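# Hang the held hanger on the rack rail by its hook

## Task

The right gripper starts out holding a hanger. Place it on the rail so that it hangs there by its hook, and at the end make sure any other hanger that was on the rail is still there. The rack is free-standing: keep it where it is, because if it leans beyond a slight tilt the scene fails on the spot. The hanger only counts if it stays up without the robot's help, so open the gripper and pull the arm away once it hangs.

## Robot and tools

Robot: two 6-joint arms, left_arm and right_arm, each ending in a two-finger gripper. In every row and every per-joint list the joints come in this order: waist, shoulder, elbow, wrist pitch, wrist yaw, wrist roll. The gripper's fingers point along its +z axis and close along its y axis. end_effector_position is the point between the finger pads, roughly 1 cm short of the fingertips.

Scene frame (shared by both arms): origin on the table top midway between the arms, +z up, +x reaching out over the table, left_arm on the +y side. The words left and right are arm names only and say nothing about image sides. Printed hand positions can be somewhat wrong, worse when the arm is stretched out.

execute_actions(actions): actions is a list of actions; each action is a table of up to 15 rows, one row per control step of 1/30 s; if fewer than 15 rows are given, the last row repeats to fill 15 steps. Every row holds 14 numbers in [-1, 1], covering both arms even if one stays still: left_arm's 6 joint values and then its opening, then right_arm's 6 joint values and opening. Joint values are offsets, not poses: they are measured from the angles the arm had when that action began (for a call's first action, the last angles reported in this scene), not from the previous row. They are scaled: 1.0 equals 1.202 rad for waist, 1.258 shoulder, 1.238 elbow, 2.073 wrist pitch, 2.022 for wrist yaw and wrist roll. The opening is absolute: +1 fully open, -1 closed. An empty list just returns the current state and images.

Joint ranges in radians: waist -2.618 to 3.054, shoulder 0.000 to 3.142, elbow 0.000 to 3.142, wrist pitch -1.571 to 1.571, wrist yaw -1.571 to 1.571, wrist roll -2.094 to 2.094. The true stop may differ by up to 0.036 rad. If an action asks any joint to go outward beyond its range by more than 0.036 rad (judged from the angles at that action's start), that action is rejected for both arms; a malformed action, or a failing first action, rejects the whole call with no motion. A joint pushed into its true stop halts there and the result prints "joint sent to its limit"; absence of that line does not prove there is more room.

move(target, speed, blocking): target is one 14-number row laid out as above, with joint offsets counted from the "Joint positions" of the latest result that showed them (not from where the arm is when the move starts), plus absolute openings sent at once. All joints of both arms progress in step, so the hand traces a curve; there is no obstacle or arm-to-arm avoidance. speed, in rad/s from 0.01 to 2 (default 0.5), limits the joint with the longest way to go; path time is clamped to 0.5 to 10 s. Faster moves strike harder on contact, and aiming further past a contact presses harder. blocking=false returns after 0.5 s while the arm keeps going; until a result shows the move ended, other moves and action rows are refused, so use wait or stop. The added "move:" line reports the ending (done, off_target, moving, held, fault), limits=held or limits=none, and each arm's joint furthest from target.

wait(seconds): 0 to 10; lets time run with the last command held, returning early if a running move finishes. stop(): brakes a running move; braking needs room. zoom_image(camera, region): camera is cam_high, cam_low, cam_left_wrist or cam_right_wrist (all 504x504); region is [x0, y0, x1, y1] in pixels from the top-left, at most 504 by 504. finished_scene(scene): pass the current scene number (here 1); it ends the scene permanently and reports success, so call it only once the hanger hangs on its own and the gripper is open and away.

Results: a state line with each gripper's position (metres) and orientation quaternion (w, x, y, z); Joint positions in radians plus opening in metres (0.093 fully open to 0.000 closed, about the pad gap when empty, reading lower when gripping); Joint velocities; Joint targets (what the joints are now driven toward); joint torques (offset, scaled and noisy); step readings, with HELD marking steps where an arm was held back; "joint command not followed" when a clearance check altered targets. grip_measured is the finger motor position on the +1 to -1 scale; pads meet near -0.94 and each mm of object width adds about 0.0208, with a fixed per-gripper error up to 0.02. To keep a grip, keep sending the same closing number; the lower it is versus the object's width, the harder the squeeze (about 50 to 62 N per pad at most).

Motion limits: per step, each joint's target may lead its measured angle by at most 0.202 (waist), 0.258 (shoulder), 0.238 (elbow), 0.573 (wrist pitch), 0.522 (wrist yaw, wrist roll) rad, and a target putting the hand more than 70 mm from its current spot is scaled back, so big offsets take several actions. Friction may leave a joint up to 0.031 rad short, and smaller commands may not move it. The simulation keeps running while you think, holding the last command.

Heat: holding loads warms motors; MOTOR HOT appears from 75 °C, 90 °C halts that arm for 10 s, and at 100 °C the arm goes limp and drops whatever it holds (OVER-TEMPERATURE FAULT).

Avoid: tipping or shoving the rack, knocking other hangers off the rail, letting anything fall off the table, dropping the hanger, colliding the two arms, and fast or forceful contacts. Loose objects may occasionally get a short external nudge.

Each tool is called after "Request:" in YAML: its name, and indented under it one key for each argument.

## Session

Request:
execute_actions:
  actions: []

Scene clock: 0.00 s.
left_arm: end_effector_position=(+0.3832, +0.2841, +0.4062) grip_measured=+0.986 end_effector_quat_wxyz=(+0.713, +0.000, +0.701, -0.007) | right_arm: end_effector_position=(+0.2489, +0.0673, +0.3900) grip_measured=-0.800 end_effector_quat_wxyz=(+0.576, -0.131, +0.803, +0.083)
Joint names: [waist, shoulder, elbow, wrist pitch, wrist yaw, wrist roll]
Joint positions: left_arm=[-0.01   1.039  1.044  0.012  0.012 -0.01   0.093] | right_arm=[ 1.024  1.451  1.625 -0.63   0.744  0.301  0.007]
Joint velocities: left_arm=[ 0.007  0.002  0.012  0.007  0.051 -0.022 -0.001] | right_arm=[ 0.022 -0.007 -0.002 -0.081 -0.022 -0.081 -0.   ]
Joint torques (N m, as the arm reports them, + toward a larger angle): no reading
Motor temperatures (°C, as the motors report them): left_arm=[35 33 34 34 34 32] | right_arm=[32 35 36 41 35 35]
Joint targets: left_arm=[-0.010 1.039 1.044 0.012 0.012 -0.010] | right_arm=[1.024 1.451 1.625 -0.620 0.744 0.301]

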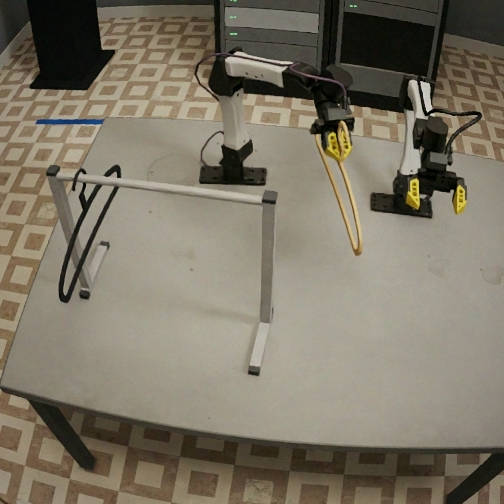

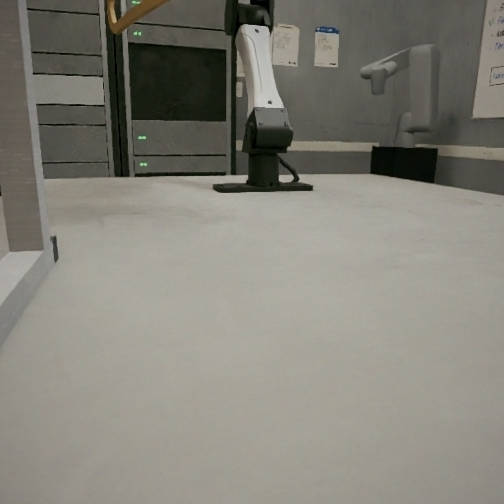

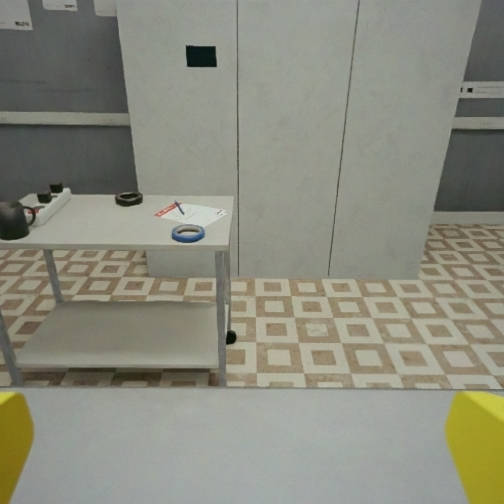

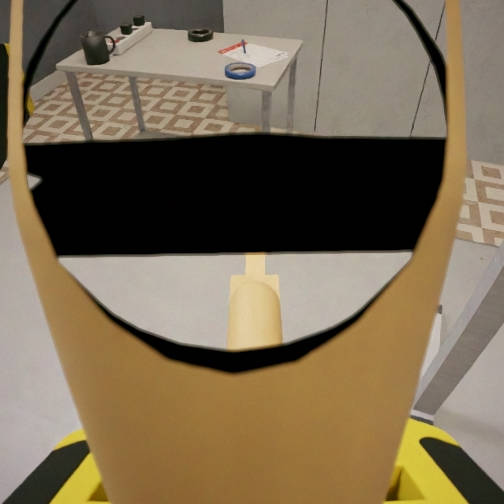

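Request:
move:
  target: [0.6,0,0,0.08,0.71,0,1,0,0,0,0.01,0,0,-0.8]
  speed: 1.2

Request:
move:
  target: [0,0,0,0,0,0,1,0,-0.8,-0.5,-0.11,-0.365,-0.147,-0.8]
  speed: 0.7

Request:
move:
  target: [-0.55,0,0,0,0,0,1,-0.935,0,0.01,0.015,0,0,-0.8]
  speed: 0.7

Scene clock: 6.43 s.
left_arm: end_effector_position=(+0.2897, +0.3055, +0.4193) grip_measured=+0.986 end_effector_quat_wxyz=(+0.687, +0.304, +0.629, -0.199) | right_arm: end_effector_position=(+0.2483, +0.0660, +0.3873) grip_measured=-0.798 end_effector_quat_wxyz=(+0.572, -0.135, +0.805, +0.078)
Joint names: [waist, shoulder, elbow, wrist pitch, wrist yaw, wrist roll]
Joint positions: left_arm=[ 0.698  1.039  1.044  0.175  1.44  -0.01   0.093] | right_arm=[ 1.024  1.451  1.625 -0.645  0.744  0.301  0.007]
Joint velocities: left_arm=[-0.002 -0.017 -0.012  0.022  0.007  0.007  0.   ] | right_arm=[ 0.002 -0.012 -0.002 -0.022 -0.081 -0.037 -0.   ]
Joint torques (N m, as the arm reports them, + toward a larger angle): left_arm=[ 0.99 -2.9   9.13  1.38 -0.1  -0.06] | right_arm=[ 0.37 -6.92  6.82  2.17  0.22  0.13]
Motor temperatures (°C, as the motors report them): left_arm=[35 33 35 36 34 32] | right_arm=[32 36 37 44 35 35]
Joint targets: left_arm=[0.711 1.039 1.044 0.178 1.448 -0.010] | right_arm=[1.024 1.451 1.625 -0.610 0.744 0.301]
move: off_target (right_arm); limits=none; left_arm: farthest joint: the waist, 0.013 radians from its target (0.721 radians at the start); right_arm: farthest joint: the wrist pitch, 0.036 radians from its target (0.026 radians at the start)

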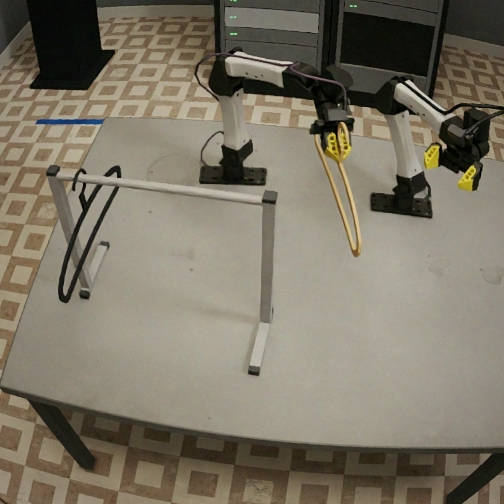

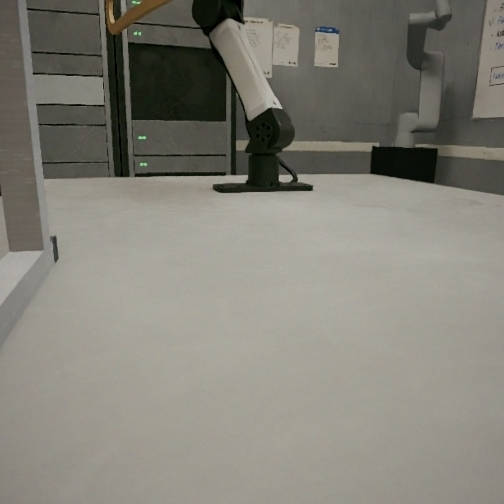

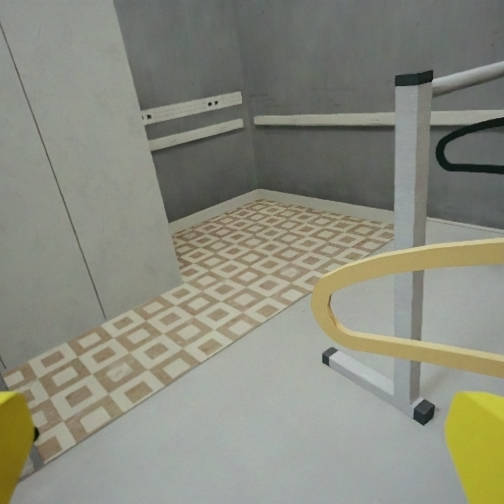

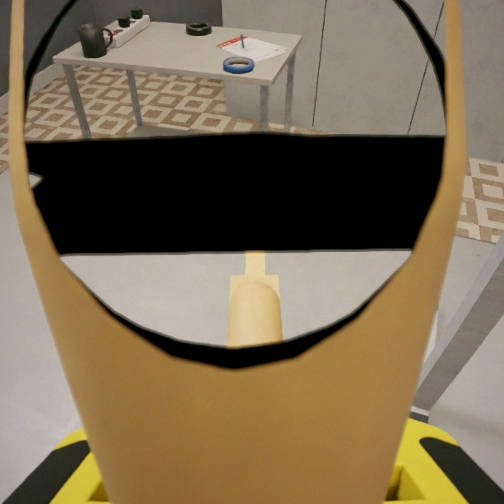

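Scene clock: 8.67 s.
left_arm: end_effector_position=(+0.2897, +0.3055, +0.4193) grip_measured=+0.986 end_effector_quat_wxyz=(+0.687, +0.304, +0.629, -0.199) | right_arm: end_effector_position=(+0.0550, -0.0689, +0.3300) grip_measured=-0.798 end_effector_quat_wxyz=(+0.493, -0.420, +0.700, +0.300)
Joint names: [waist, shoulder, elbow, wrist pitch, wrist yaw, wrist roll]
Joint positions: left_arm=[ 0.698  1.039  1.044  0.175  1.44  -0.01   0.093] | right_arm=[ 1.024  0.458  1.015 -0.896  0.015  0.01   0.007]
Joint velocities: left_arm=[-0.002  0.002  0.007  0.095 -0.022  0.037 -0.   ] | right_arm=[ 0.007 -0.007  0.012 -0.081  0.022  0.022  0.   ]
Joint torques (N m, as the arm reports them, + toward a larger angle): left_arm=[-0.1  -2.9   8.97  1.37 -0.09 -0.09] | right_arm=[ 0.32  1.99  5.15  2.31 -0.04  0.08]
Motor temperatures (°C, as the motors report them): left_arm=[35 33 35 36 34 32] | right_arm=[32 36 37 44 35 35]
Joint targets: left_arm=[0.698 1.039 1.044 0.175 1.440 -0.010] | right_arm=[1.024 0.445 1.006 -0.873 0.006 0.004]
move: off_target (right_arm); limits=none; left_arm: farthest joint: the waist, 0.000 radians from its target (0.000 radians at the start); right_arm: farthest joint: the wrist pitch, 0.023 radians from its target (0.228 radians at the start)

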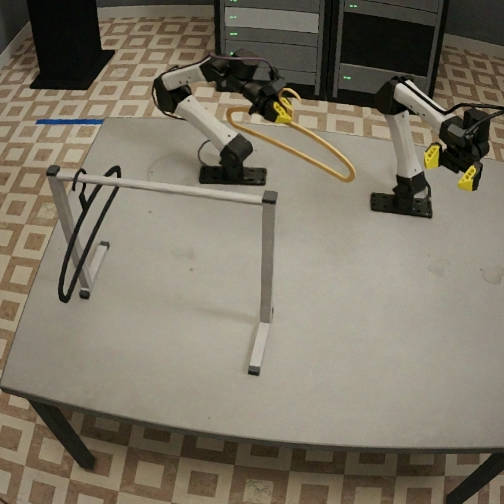

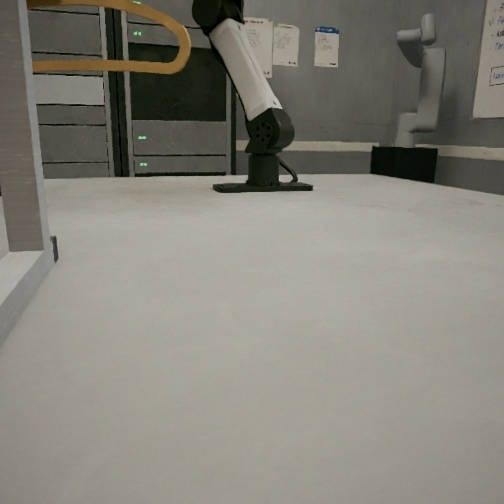

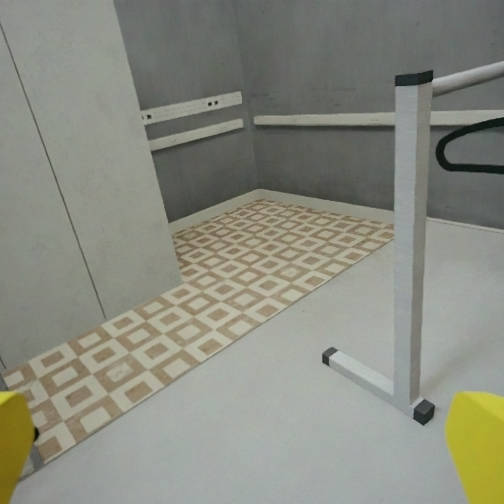

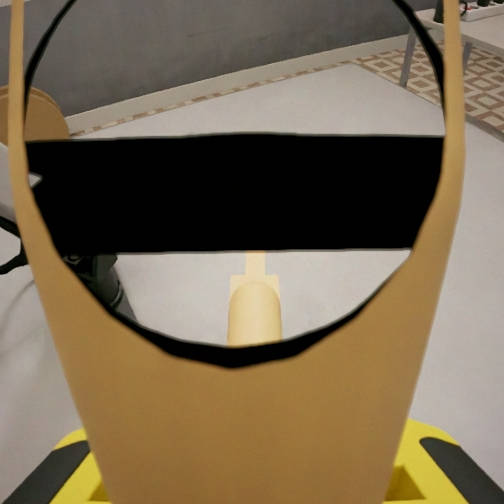

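Scene clock: 10.70 s.
left_arm: end_effector_position=(+0.2450, +0.1327, +0.4193) grip_measured=+0.986 end_effector_quat_wxyz=(+0.588, +0.489, +0.499, -0.408) | right_arm: end_effector_position=(+0.1552, -0.2396, +0.3275) grip_measured=-0.798 end_effector_quat_wxyz=(+0.573, +0.011, +0.819, -0.005)
Joint names: [waist, shoulder, elbow, wrist pitch, wrist yaw, wrist roll]
Joint positions: left_arm=[ 0.05   1.039  1.044  0.175  1.44  -0.01   0.093] | right_arm=[-0.087  0.458  1.015 -0.907  0.014  0.01   0.007]
Joint velocities: left_arm=[-0.002 -0.002 -0.002  0.022 -0.007 -0.007  0.   ] | right_arm=[-0.002 -0.002 -0.012 -0.022 -0.037 -0.022  0.001]
Joint torques (N m, as the arm reports them, + toward a larger angle): left_arm=[-1.16 -3.02  9.11  1.37 -0.12 -0.05] | right_arm=[-0.79  3.13  6.71  2.48  0.04  0.14]
Motor temperatures (°C, as the motors report them): left_arm=[35 33 35 36 34 32] | right_arm=[32 36 37 45 35 35]
Joint targets: left_arm=[0.037 1.039 1.044 0.175 1.440 -0.010] | right_arm=[-0.100 0.458 1.027 -0.865 0.015 0.010]
move: off_target (right_arm); limits=none; left_arm: farthest joint: the waist, 0.013 radians from its target (0.661 radians at the start); right_arm: farthest joint: the wrist pitch, 0.042 radians from its target (0.031 radians at the start)

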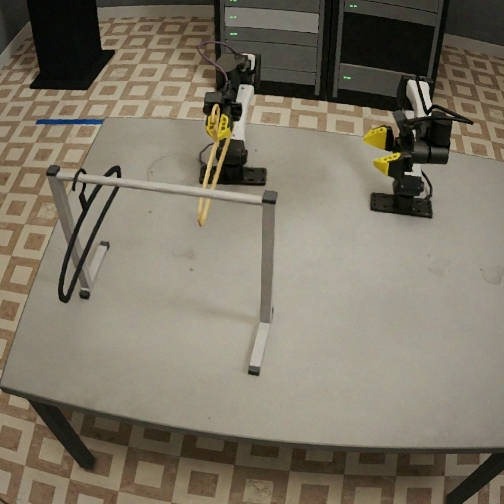

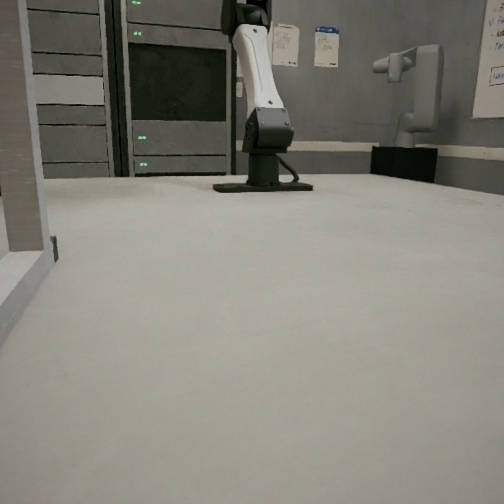

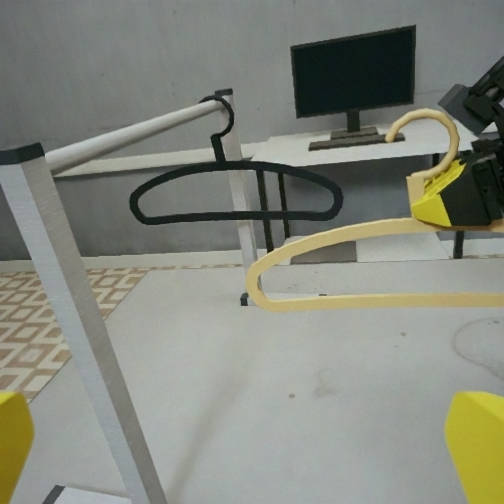

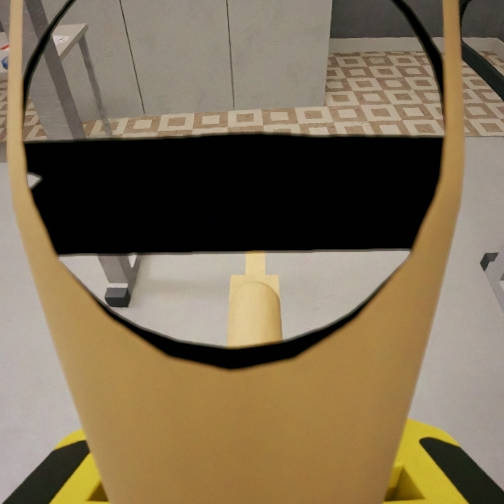

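Request:
move:
  target: [0,0,0,0,0,0,1,0,0.637,0.37,0.2,0,0,-0.8]
  speed: 0.5

Request:
zoom_image:
  camera: "cam_left_wrist"
  region: [60, 40, 300, 280]

Scene clock: 16.07 s.
left_arm: end_effector_position=(+0.2450, +0.1327, +0.4193) grip_measured=+0.986 end_effector_quat_wxyz=(+0.588, +0.489, +0.499, -0.408) | right_arm: end_effector_position=(+0.3641, -0.2412, +0.3865) grip_measured=-0.798 end_effector_quat_wxyz=(+0.574, +0.011, +0.819, -0.005)
Joint names: [waist, shoulder, elbow, wrist pitch, wrist yaw, wrist roll]
Joint positions: left_arm=[ 0.05   1.039  1.044  0.175  1.44  -0.01   0.093] | right_arm=[-0.087  1.258  1.445 -0.535  0.014  0.01   0.007]
Joint velocities: left_arm=[-0.017 -0.012  0.007 -0.022 -0.081 -0.037 -0.001] | right_arm=[-0.017 -0.007 -0.002  0.007 -0.066  0.022  0.   ]
Joint torques (N m, as the arm reports them, + toward a larger angle): left_arm=[-0.1  -2.93  9.11  1.37 -0.11 -0.05] | right_arm=[ 0.32 -4.82  9.15  2.47  0.03  0.14]
Motor temperatures (°C, as the motors report them): left_arm=[35 33 36 36 34 32] | right_arm=[32 36 38 47 35 35]
Joint targets: left_arm=[0.050 1.039 1.044 0.175 1.440 -0.010] | right_arm=[-0.087 1.260 1.473 -0.492 0.014 0.010]
move: off_target (right_arm); limits=none; left_arm: farthest joint: the waist, 0.000 radians from its target (0.000 radians at the start); right_arm: farthest joint: the wrist pitch, 0.042 radians from its target (0.415 radians at the start)

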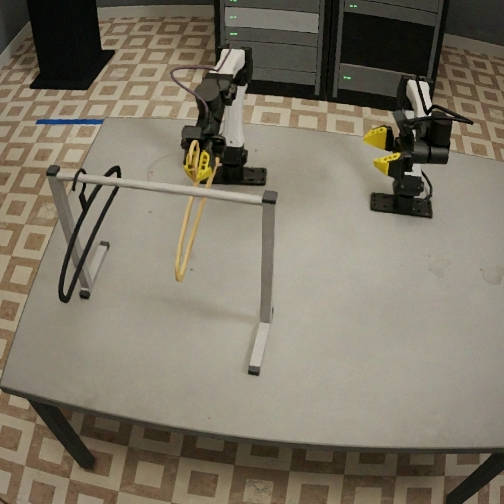

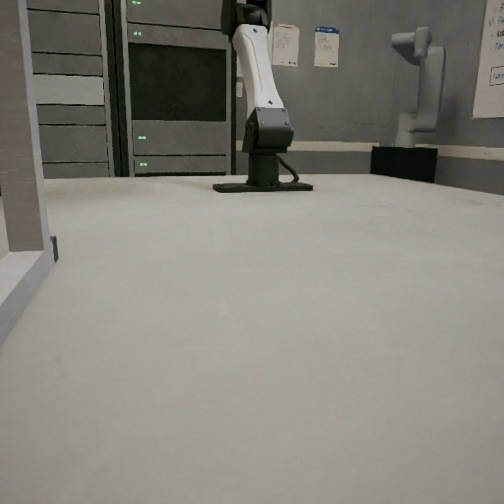

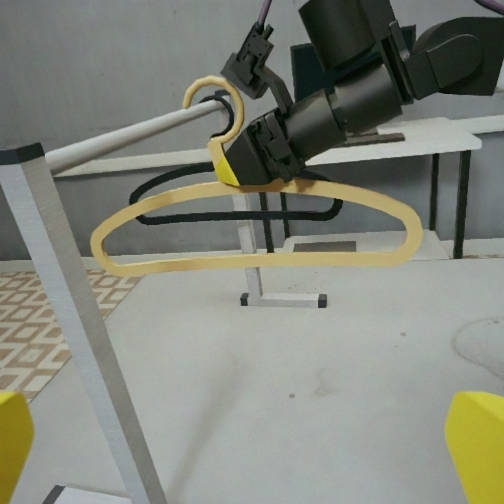

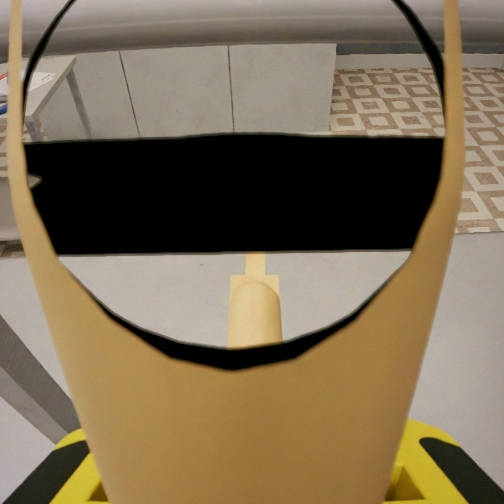

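Region (60, 40, 300, 280) of cam_left_wrist's 504x504 image, scaled by 2.100, with more detail than that image has.

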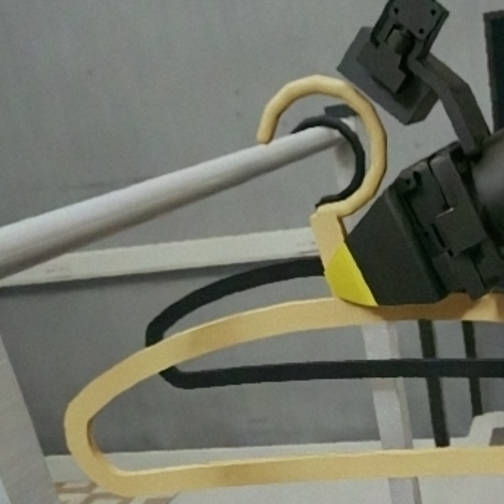

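Request:
move:
  target: [0,0,0,0,0,0,1,0,0.115,0.135,0.02,0,0,-0.8]
  speed: 0.15

Request:
zoom_image:
  camera: "cam_left_wrist"
  region: [60, 40, 260, 240]

Request:
zoom_image:
  camera: "cam_high"
  region: [140, 120, 240, 220]

Scene clock: 22.70 s.
left_arm: end_effector_position=(+0.2450, +0.1327, +0.4193) grip_measured=+0.986 end_effector_quat_wxyz=(+0.588, +0.489, +0.499, -0.408) | right_arm: end_effector_position=(+0.3985, -0.2415, +0.3980) grip_measured=-0.798 end_effector_quat_wxyz=(+0.577, +0.011, +0.817, -0.005)
Joint names: [waist, shoulder, elbow, wrist pitch, wrist yaw, wrist roll]
Joint positions: left_arm=[ 0.05   1.039  1.044  0.175  1.44  -0.01   0.093] | right_arm=[-0.087  1.393  1.586 -0.535  0.014  0.01   0.007]
Joint velocities: left_arm=[ 0.007 -0.012 -0.017  0.081 -0.022 -0.022 -0.001] | right_arm=[-0.017 -0.012  0.007 -0.051 -0.037  0.037 -0.   ]
Joint torques (N m, as the arm reports them, + toward a larger angle): left_arm=[-0.12 -2.96  9.05  1.39 -0.14 -0.06] | right_arm=[ 0.35 -5.63  9.05  2.47  0.05  0.14]
Motor temperatures (°C, as the motors report them): left_arm=[35 33 37 36 34 32] | right_arm=[32 36 39 49 35 35]
Joint targets: left_arm=[0.050 1.039 1.044 0.175 1.440 -0.010] | right_arm=[-0.087 1.402 1.612 -0.493 0.014 0.010]
move: off_target (right_arm); limits=none; left_arm: farthest joint: the waist, 0.000 radians from its target (0.000 radians at the start); right_arm: farthest joint: the wrist pitch, 0.041 radians from its target (0.041 radians at the start)

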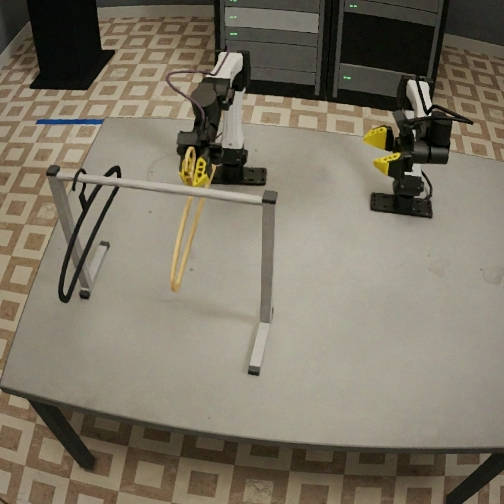

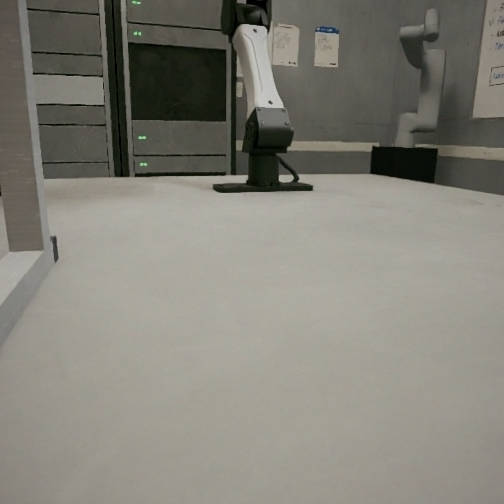

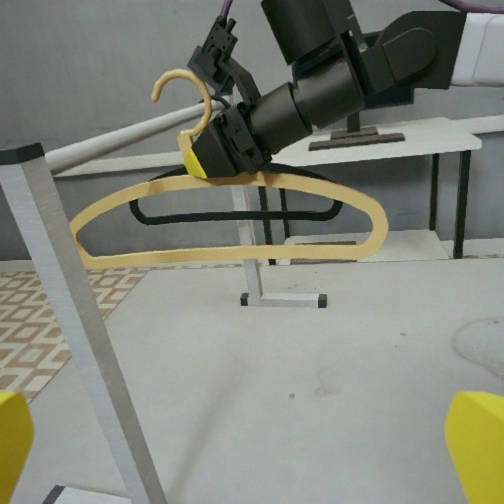

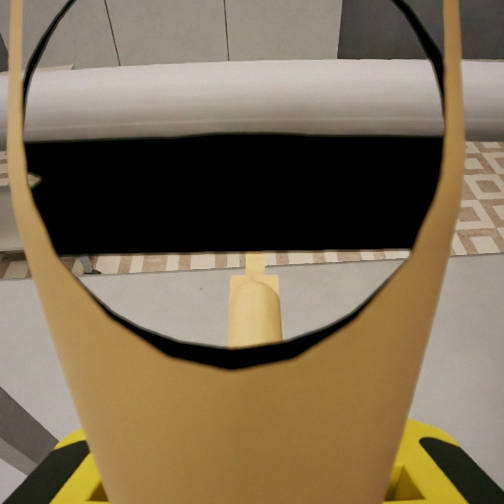

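Region (60, 40, 260, 240) of cam_left_wrist's 504x504 image, scaled by 2.520, with more detail than that image has.

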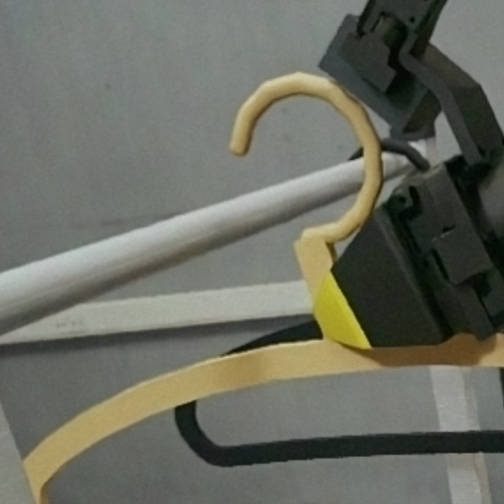

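Region (140, 120, 240, 220) of cam_high's 504x504 image, scaled by 5.040, with more detail than that image has.

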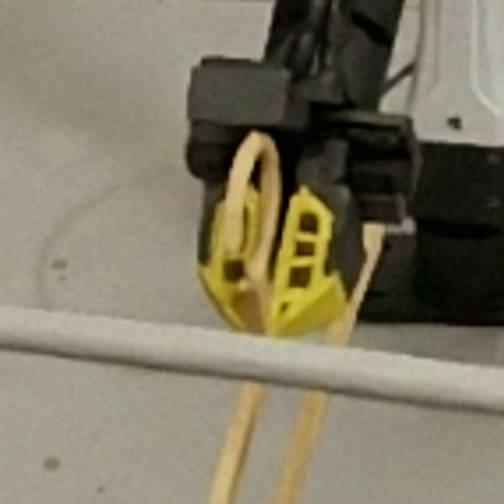

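Request:
move:
  target: [0,0,0,0,0,0,1,0,0.055,0.026,0.045,0,0,-0.8]
  speed: 0.1

Request:
zoom_image:
  camera: "cam_left_wrist"
  region: [60, 40, 260, 240]

Request:
zoom_image:
  camera: "cam_high"
  region: [140, 120, 240, 220]

Scene clock: 28.03 s.
left_arm: end_effector_position=(+0.2450, +0.1327, +0.4193) grip_measured=+0.986 end_effector_quat_wxyz=(+0.588, +0.489, +0.499, -0.408) | right_arm: end_effector_position=(+0.4198, -0.2416, +0.3838) grip_measured=-0.798 end_effector_quat_wxyz=(+0.572, +0.011, +0.820, -0.005)
Joint names: [waist, shoulder, elbow, wrist pitch, wrist yaw, wrist roll]
Joint positions: left_arm=[ 0.05   1.039  1.044  0.175  1.44  -0.01   0.093] | right_arm=[-0.087  1.454  1.586 -0.484  0.014  0.01   0.007]
Joint velocities: left_arm=[-0.017  0.007 -0.017 -0.022 -0.095  0.007 -0.001] | right_arm=[-0.002  0.012 -0.007  0.007 -0.007  0.007  0.001]
Joint torques (N m, as the arm reports them, + toward a larger angle): left_arm=[-0.24 -2.97  9.01  1.37 -0.1  -0.07] | right_arm=[ 0.34 -6.66  9.59  2.48  0.03  0.14]
Motor temperatures (°C, as the motors report them): left_arm=[35 33 37 37 34 32] | right_arm=[32 36 40 50 35 35]
Joint targets: left_arm=[0.050 1.039 1.044 0.175 1.440 -0.010] | right_arm=[-0.087 1.462 1.618 -0.441 0.014 0.010]
move: off_target (right_arm); limits=none; left_arm: farthest joint: the waist, 0.000 radians from its target (0.000 radians at the start); right_arm: farthest joint: the wrist pitch, 0.042 radians from its target (0.093 radians at the start)

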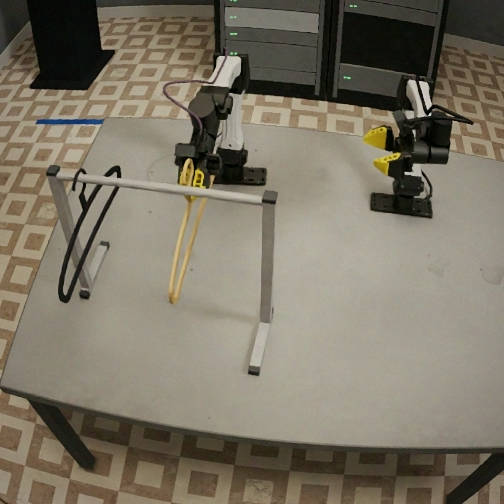

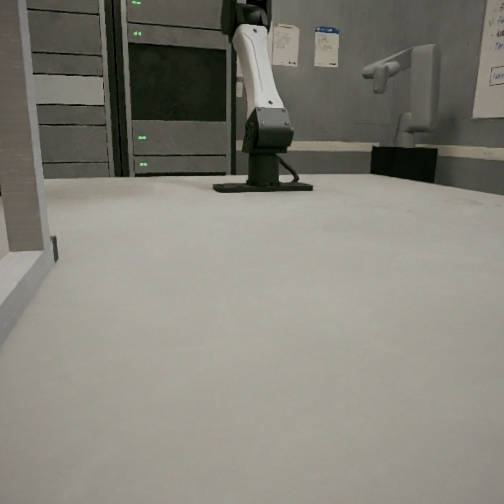

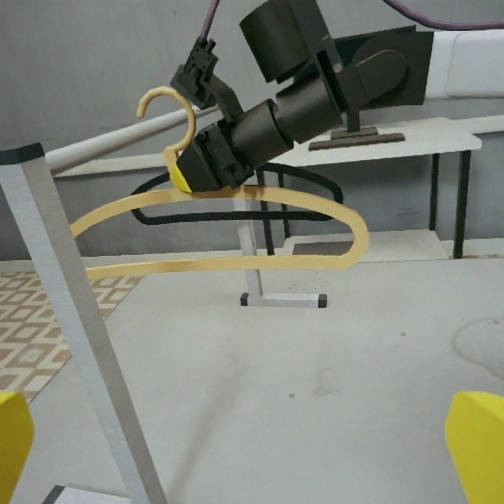

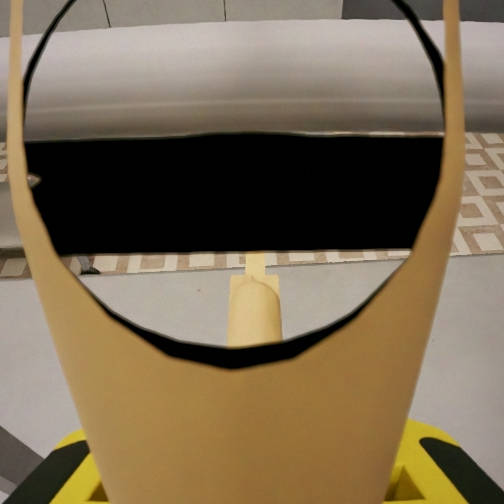

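Region (60, 40, 260, 240) of cam_left_wrist's 504x504 image, scaled by 2.520, with more detail than that image has.

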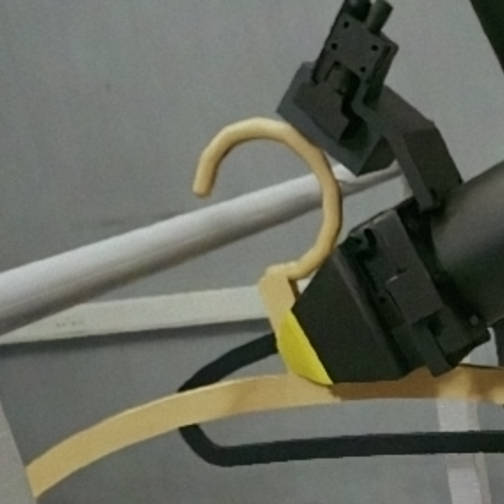

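Region (140, 120, 240, 220) of cam_high's 504x504 image, scaled by 5.040, with more detail than that image has.

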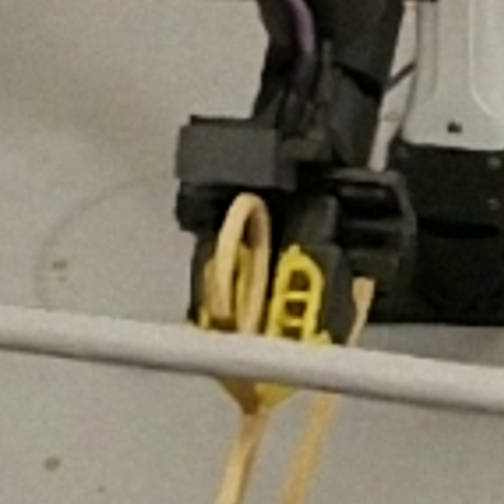

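Request:
move:
  target: [0,0,0,0,0,0,1,0,0.087,0.105,0.02,0,0,-0.8]
  speed: 0.1

Request:
zoom_image:
  camera: "cam_left_wrist"
  region: [60, 40, 260, 240]

Request:
zoom_image:
  camera: "cam_high"
  region: [140, 120, 240, 220]

Scene clock: 32.83 s.
left_arm: end_effector_position=(+0.2450, +0.1327, +0.4193) grip_measured=+0.986 end_effector_quat_wxyz=(+0.588, +0.489, +0.499, -0.408) | right_arm: end_effector_position=(+0.4462, -0.2418, +0.3870) grip_measured=-0.798 end_effector_quat_wxyz=(+0.574, +0.011, +0.819, -0.005)
Joint names: [waist, shoulder, elbow, wrist pitch, wrist yaw, wrist roll]
Joint positions: left_arm=[ 0.05   1.039  1.044  0.175  1.44  -0.01   0.093] | right_arm=[-0.087  1.555  1.69  -0.484  0.014  0.01   0.007]
Joint velocities: left_arm=[-0.002 -0.012  0.017  0.022  0.007 -0.095  0.001] | right_arm=[-0.012 -0.007  0.002 -0.066 -0.022 -0.007  0.001]
Joint torques (N m, as the arm reports them, + toward a larger angle): left_arm=[-0.13 -2.93  9.04  1.35 -0.1  -0.06] | right_arm=[ 0.28 -7.83  9.14  2.46  0.03  0.14]
Motor temperatures (°C, as the motors report them): left_arm=[35 33 38 37 34 32] | right_arm=[32 37 41 51 35 35]
Joint targets: left_arm=[0.050 1.039 1.044 0.175 1.440 -0.010] | right_arm=[-0.087 1.563 1.716 -0.442 0.014 0.010]
move: off_target (right_arm); limits=none; left_arm: farthest joint: the waist, 0.000 radians from its target (0.000 radians at the start); right_arm: farthest joint: the wrist pitch, 0.041 radians from its target (0.041 radians at the start)

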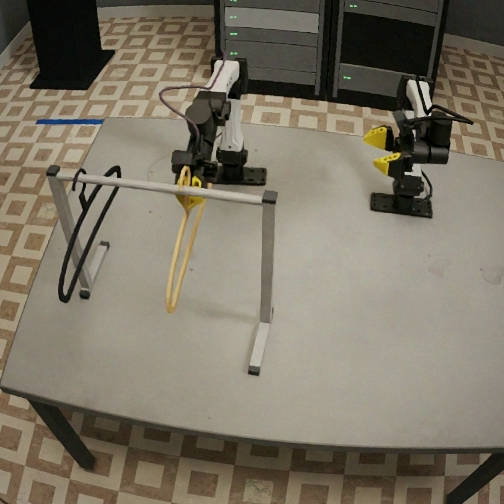

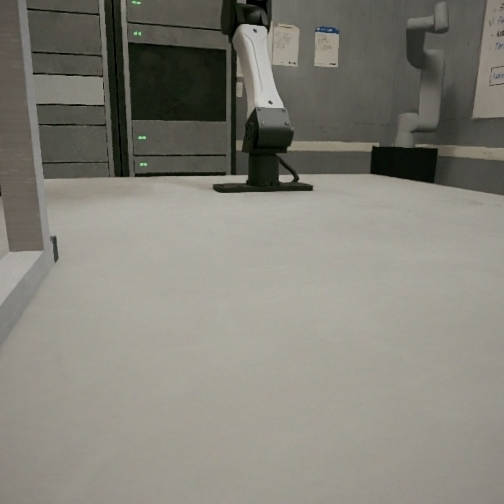

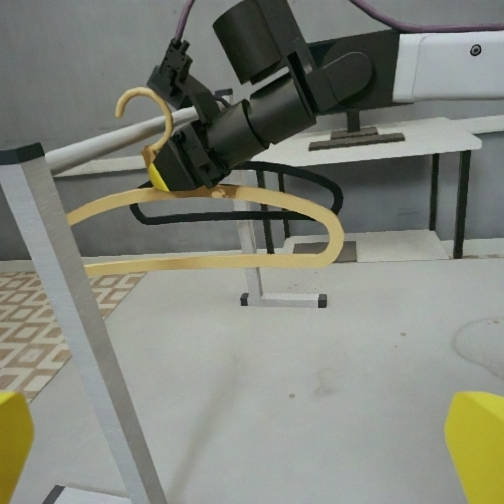

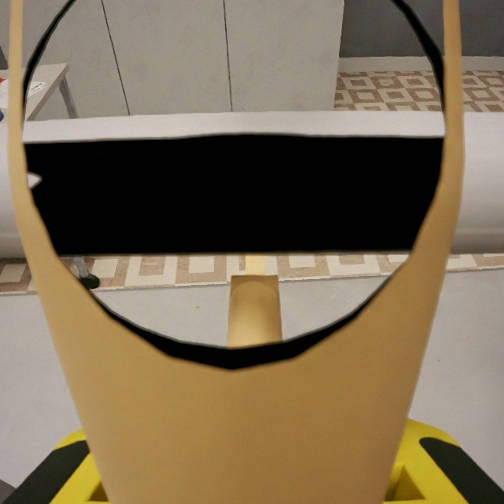

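Region (60, 40, 260, 240) of cam_left_wrist's 504x504 image, scaled by 2.520, with more detail than that image has.

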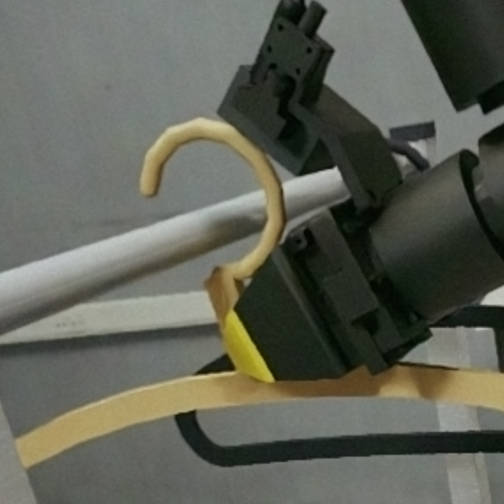

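Region (140, 120, 240, 220) of cam_high's 504x504 image, scaled by 5.040, with more detail than that image has.

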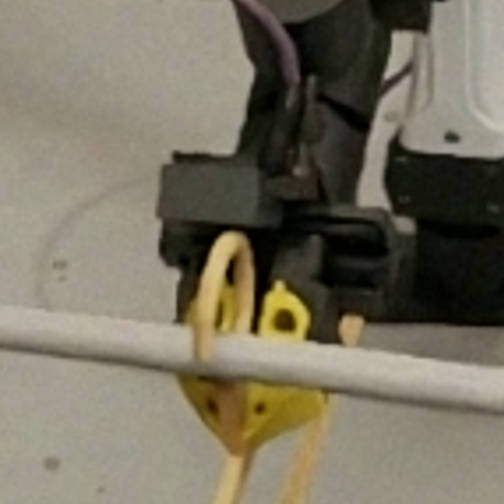

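Request:
move:
  target: [0,0,0,0,0,0,1,0,0.008,-0.078,0.065,0,0,-0.8]
  speed: 0.08

Request:
zoom_image:
  camera: "cam_left_wrist"
  region: [60, 40, 260, 240]

Scene clock: 37.67 s.
left_arm: end_effector_position=(+0.2450, +0.1327, +0.4193) grip_measured=+0.986 end_effector_quat_wxyz=(+0.588, +0.489, +0.499, -0.408) | right_arm: end_effector_position=(+0.4538, -0.2419, +0.3663) grip_measured=-0.798 end_effector_quat_wxyz=(+0.575, +0.011, +0.818, -0.005)
Joint names: [waist, shoulder, elbow, wrist pitch, wrist yaw, wrist roll]
Joint positions: left_arm=[ 0.05   1.039  1.044  0.175  1.44  -0.01   0.093] | right_arm=[-0.087  1.555  1.6   -0.392  0.014  0.01   0.007]
Joint velocities: left_arm=[ 0.002 -0.012  0.012 -0.051  0.037 -0.022 -0.001] | right_arm=[ 0.002  0.007 -0.002 -0.007 -0.022 -0.022  0.   ]
Joint torques (N m, as the arm reports them, + toward a larger angle): left_arm=[-0.06 -2.91  9.05  1.37 -0.11 -0.08] | right_arm=[ 0.35 -7.86  6.78  2.48  0.03  0.15]
Motor temperatures (°C, as the motors report them): left_arm=[35 33 38 37 34 32] | right_arm=[32 37 42 51 35 35]
Joint targets: left_arm=[0.050 1.039 1.044 0.175 1.440 -0.010] | right_arm=[-0.087 1.565 1.593 -0.349 0.014 0.010]
move: off_target (right_arm); limits=none; left_arm: farthest joint: the waist, 0.000 radians from its target (0.000 radians at the start); right_arm: farthest joint: the wrist pitch, 0.042 radians from its target (0.135 radians at the start)

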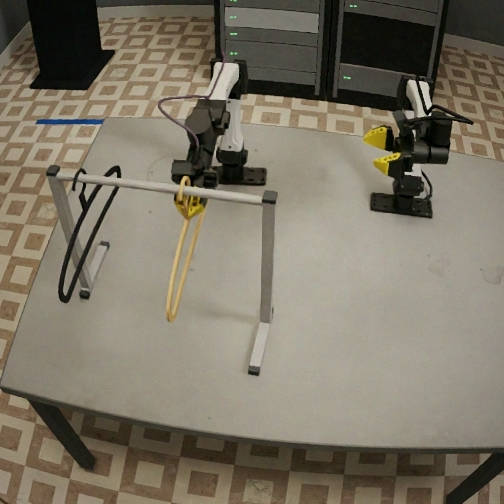

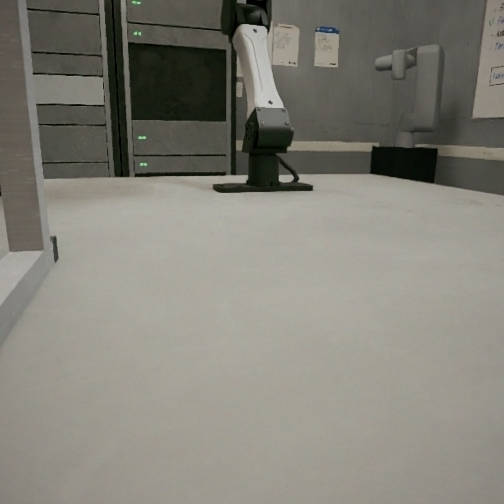

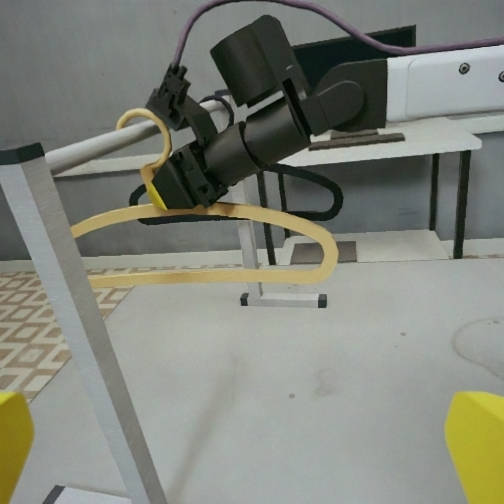

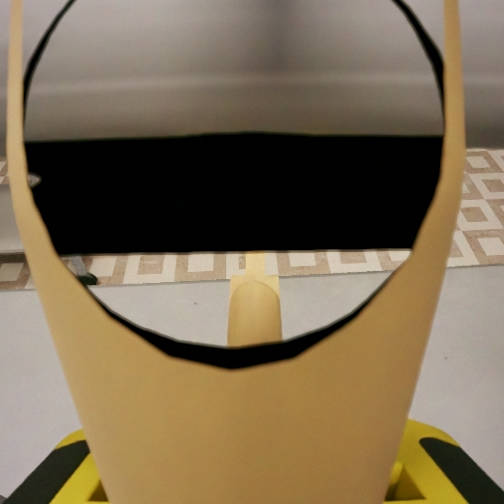

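Region (60, 40, 260, 240) of cam_left_wrist's 504x504 image, scaled by 2.520, with more detail than that image has.

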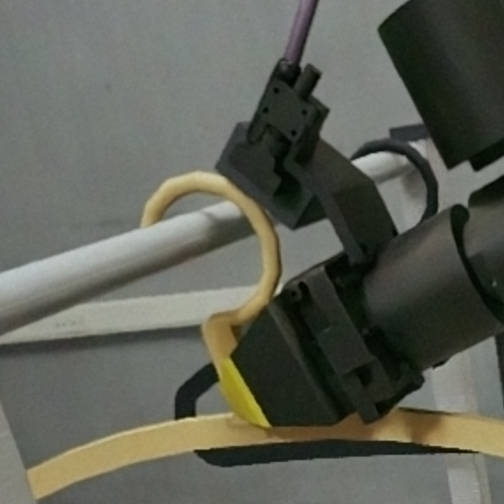

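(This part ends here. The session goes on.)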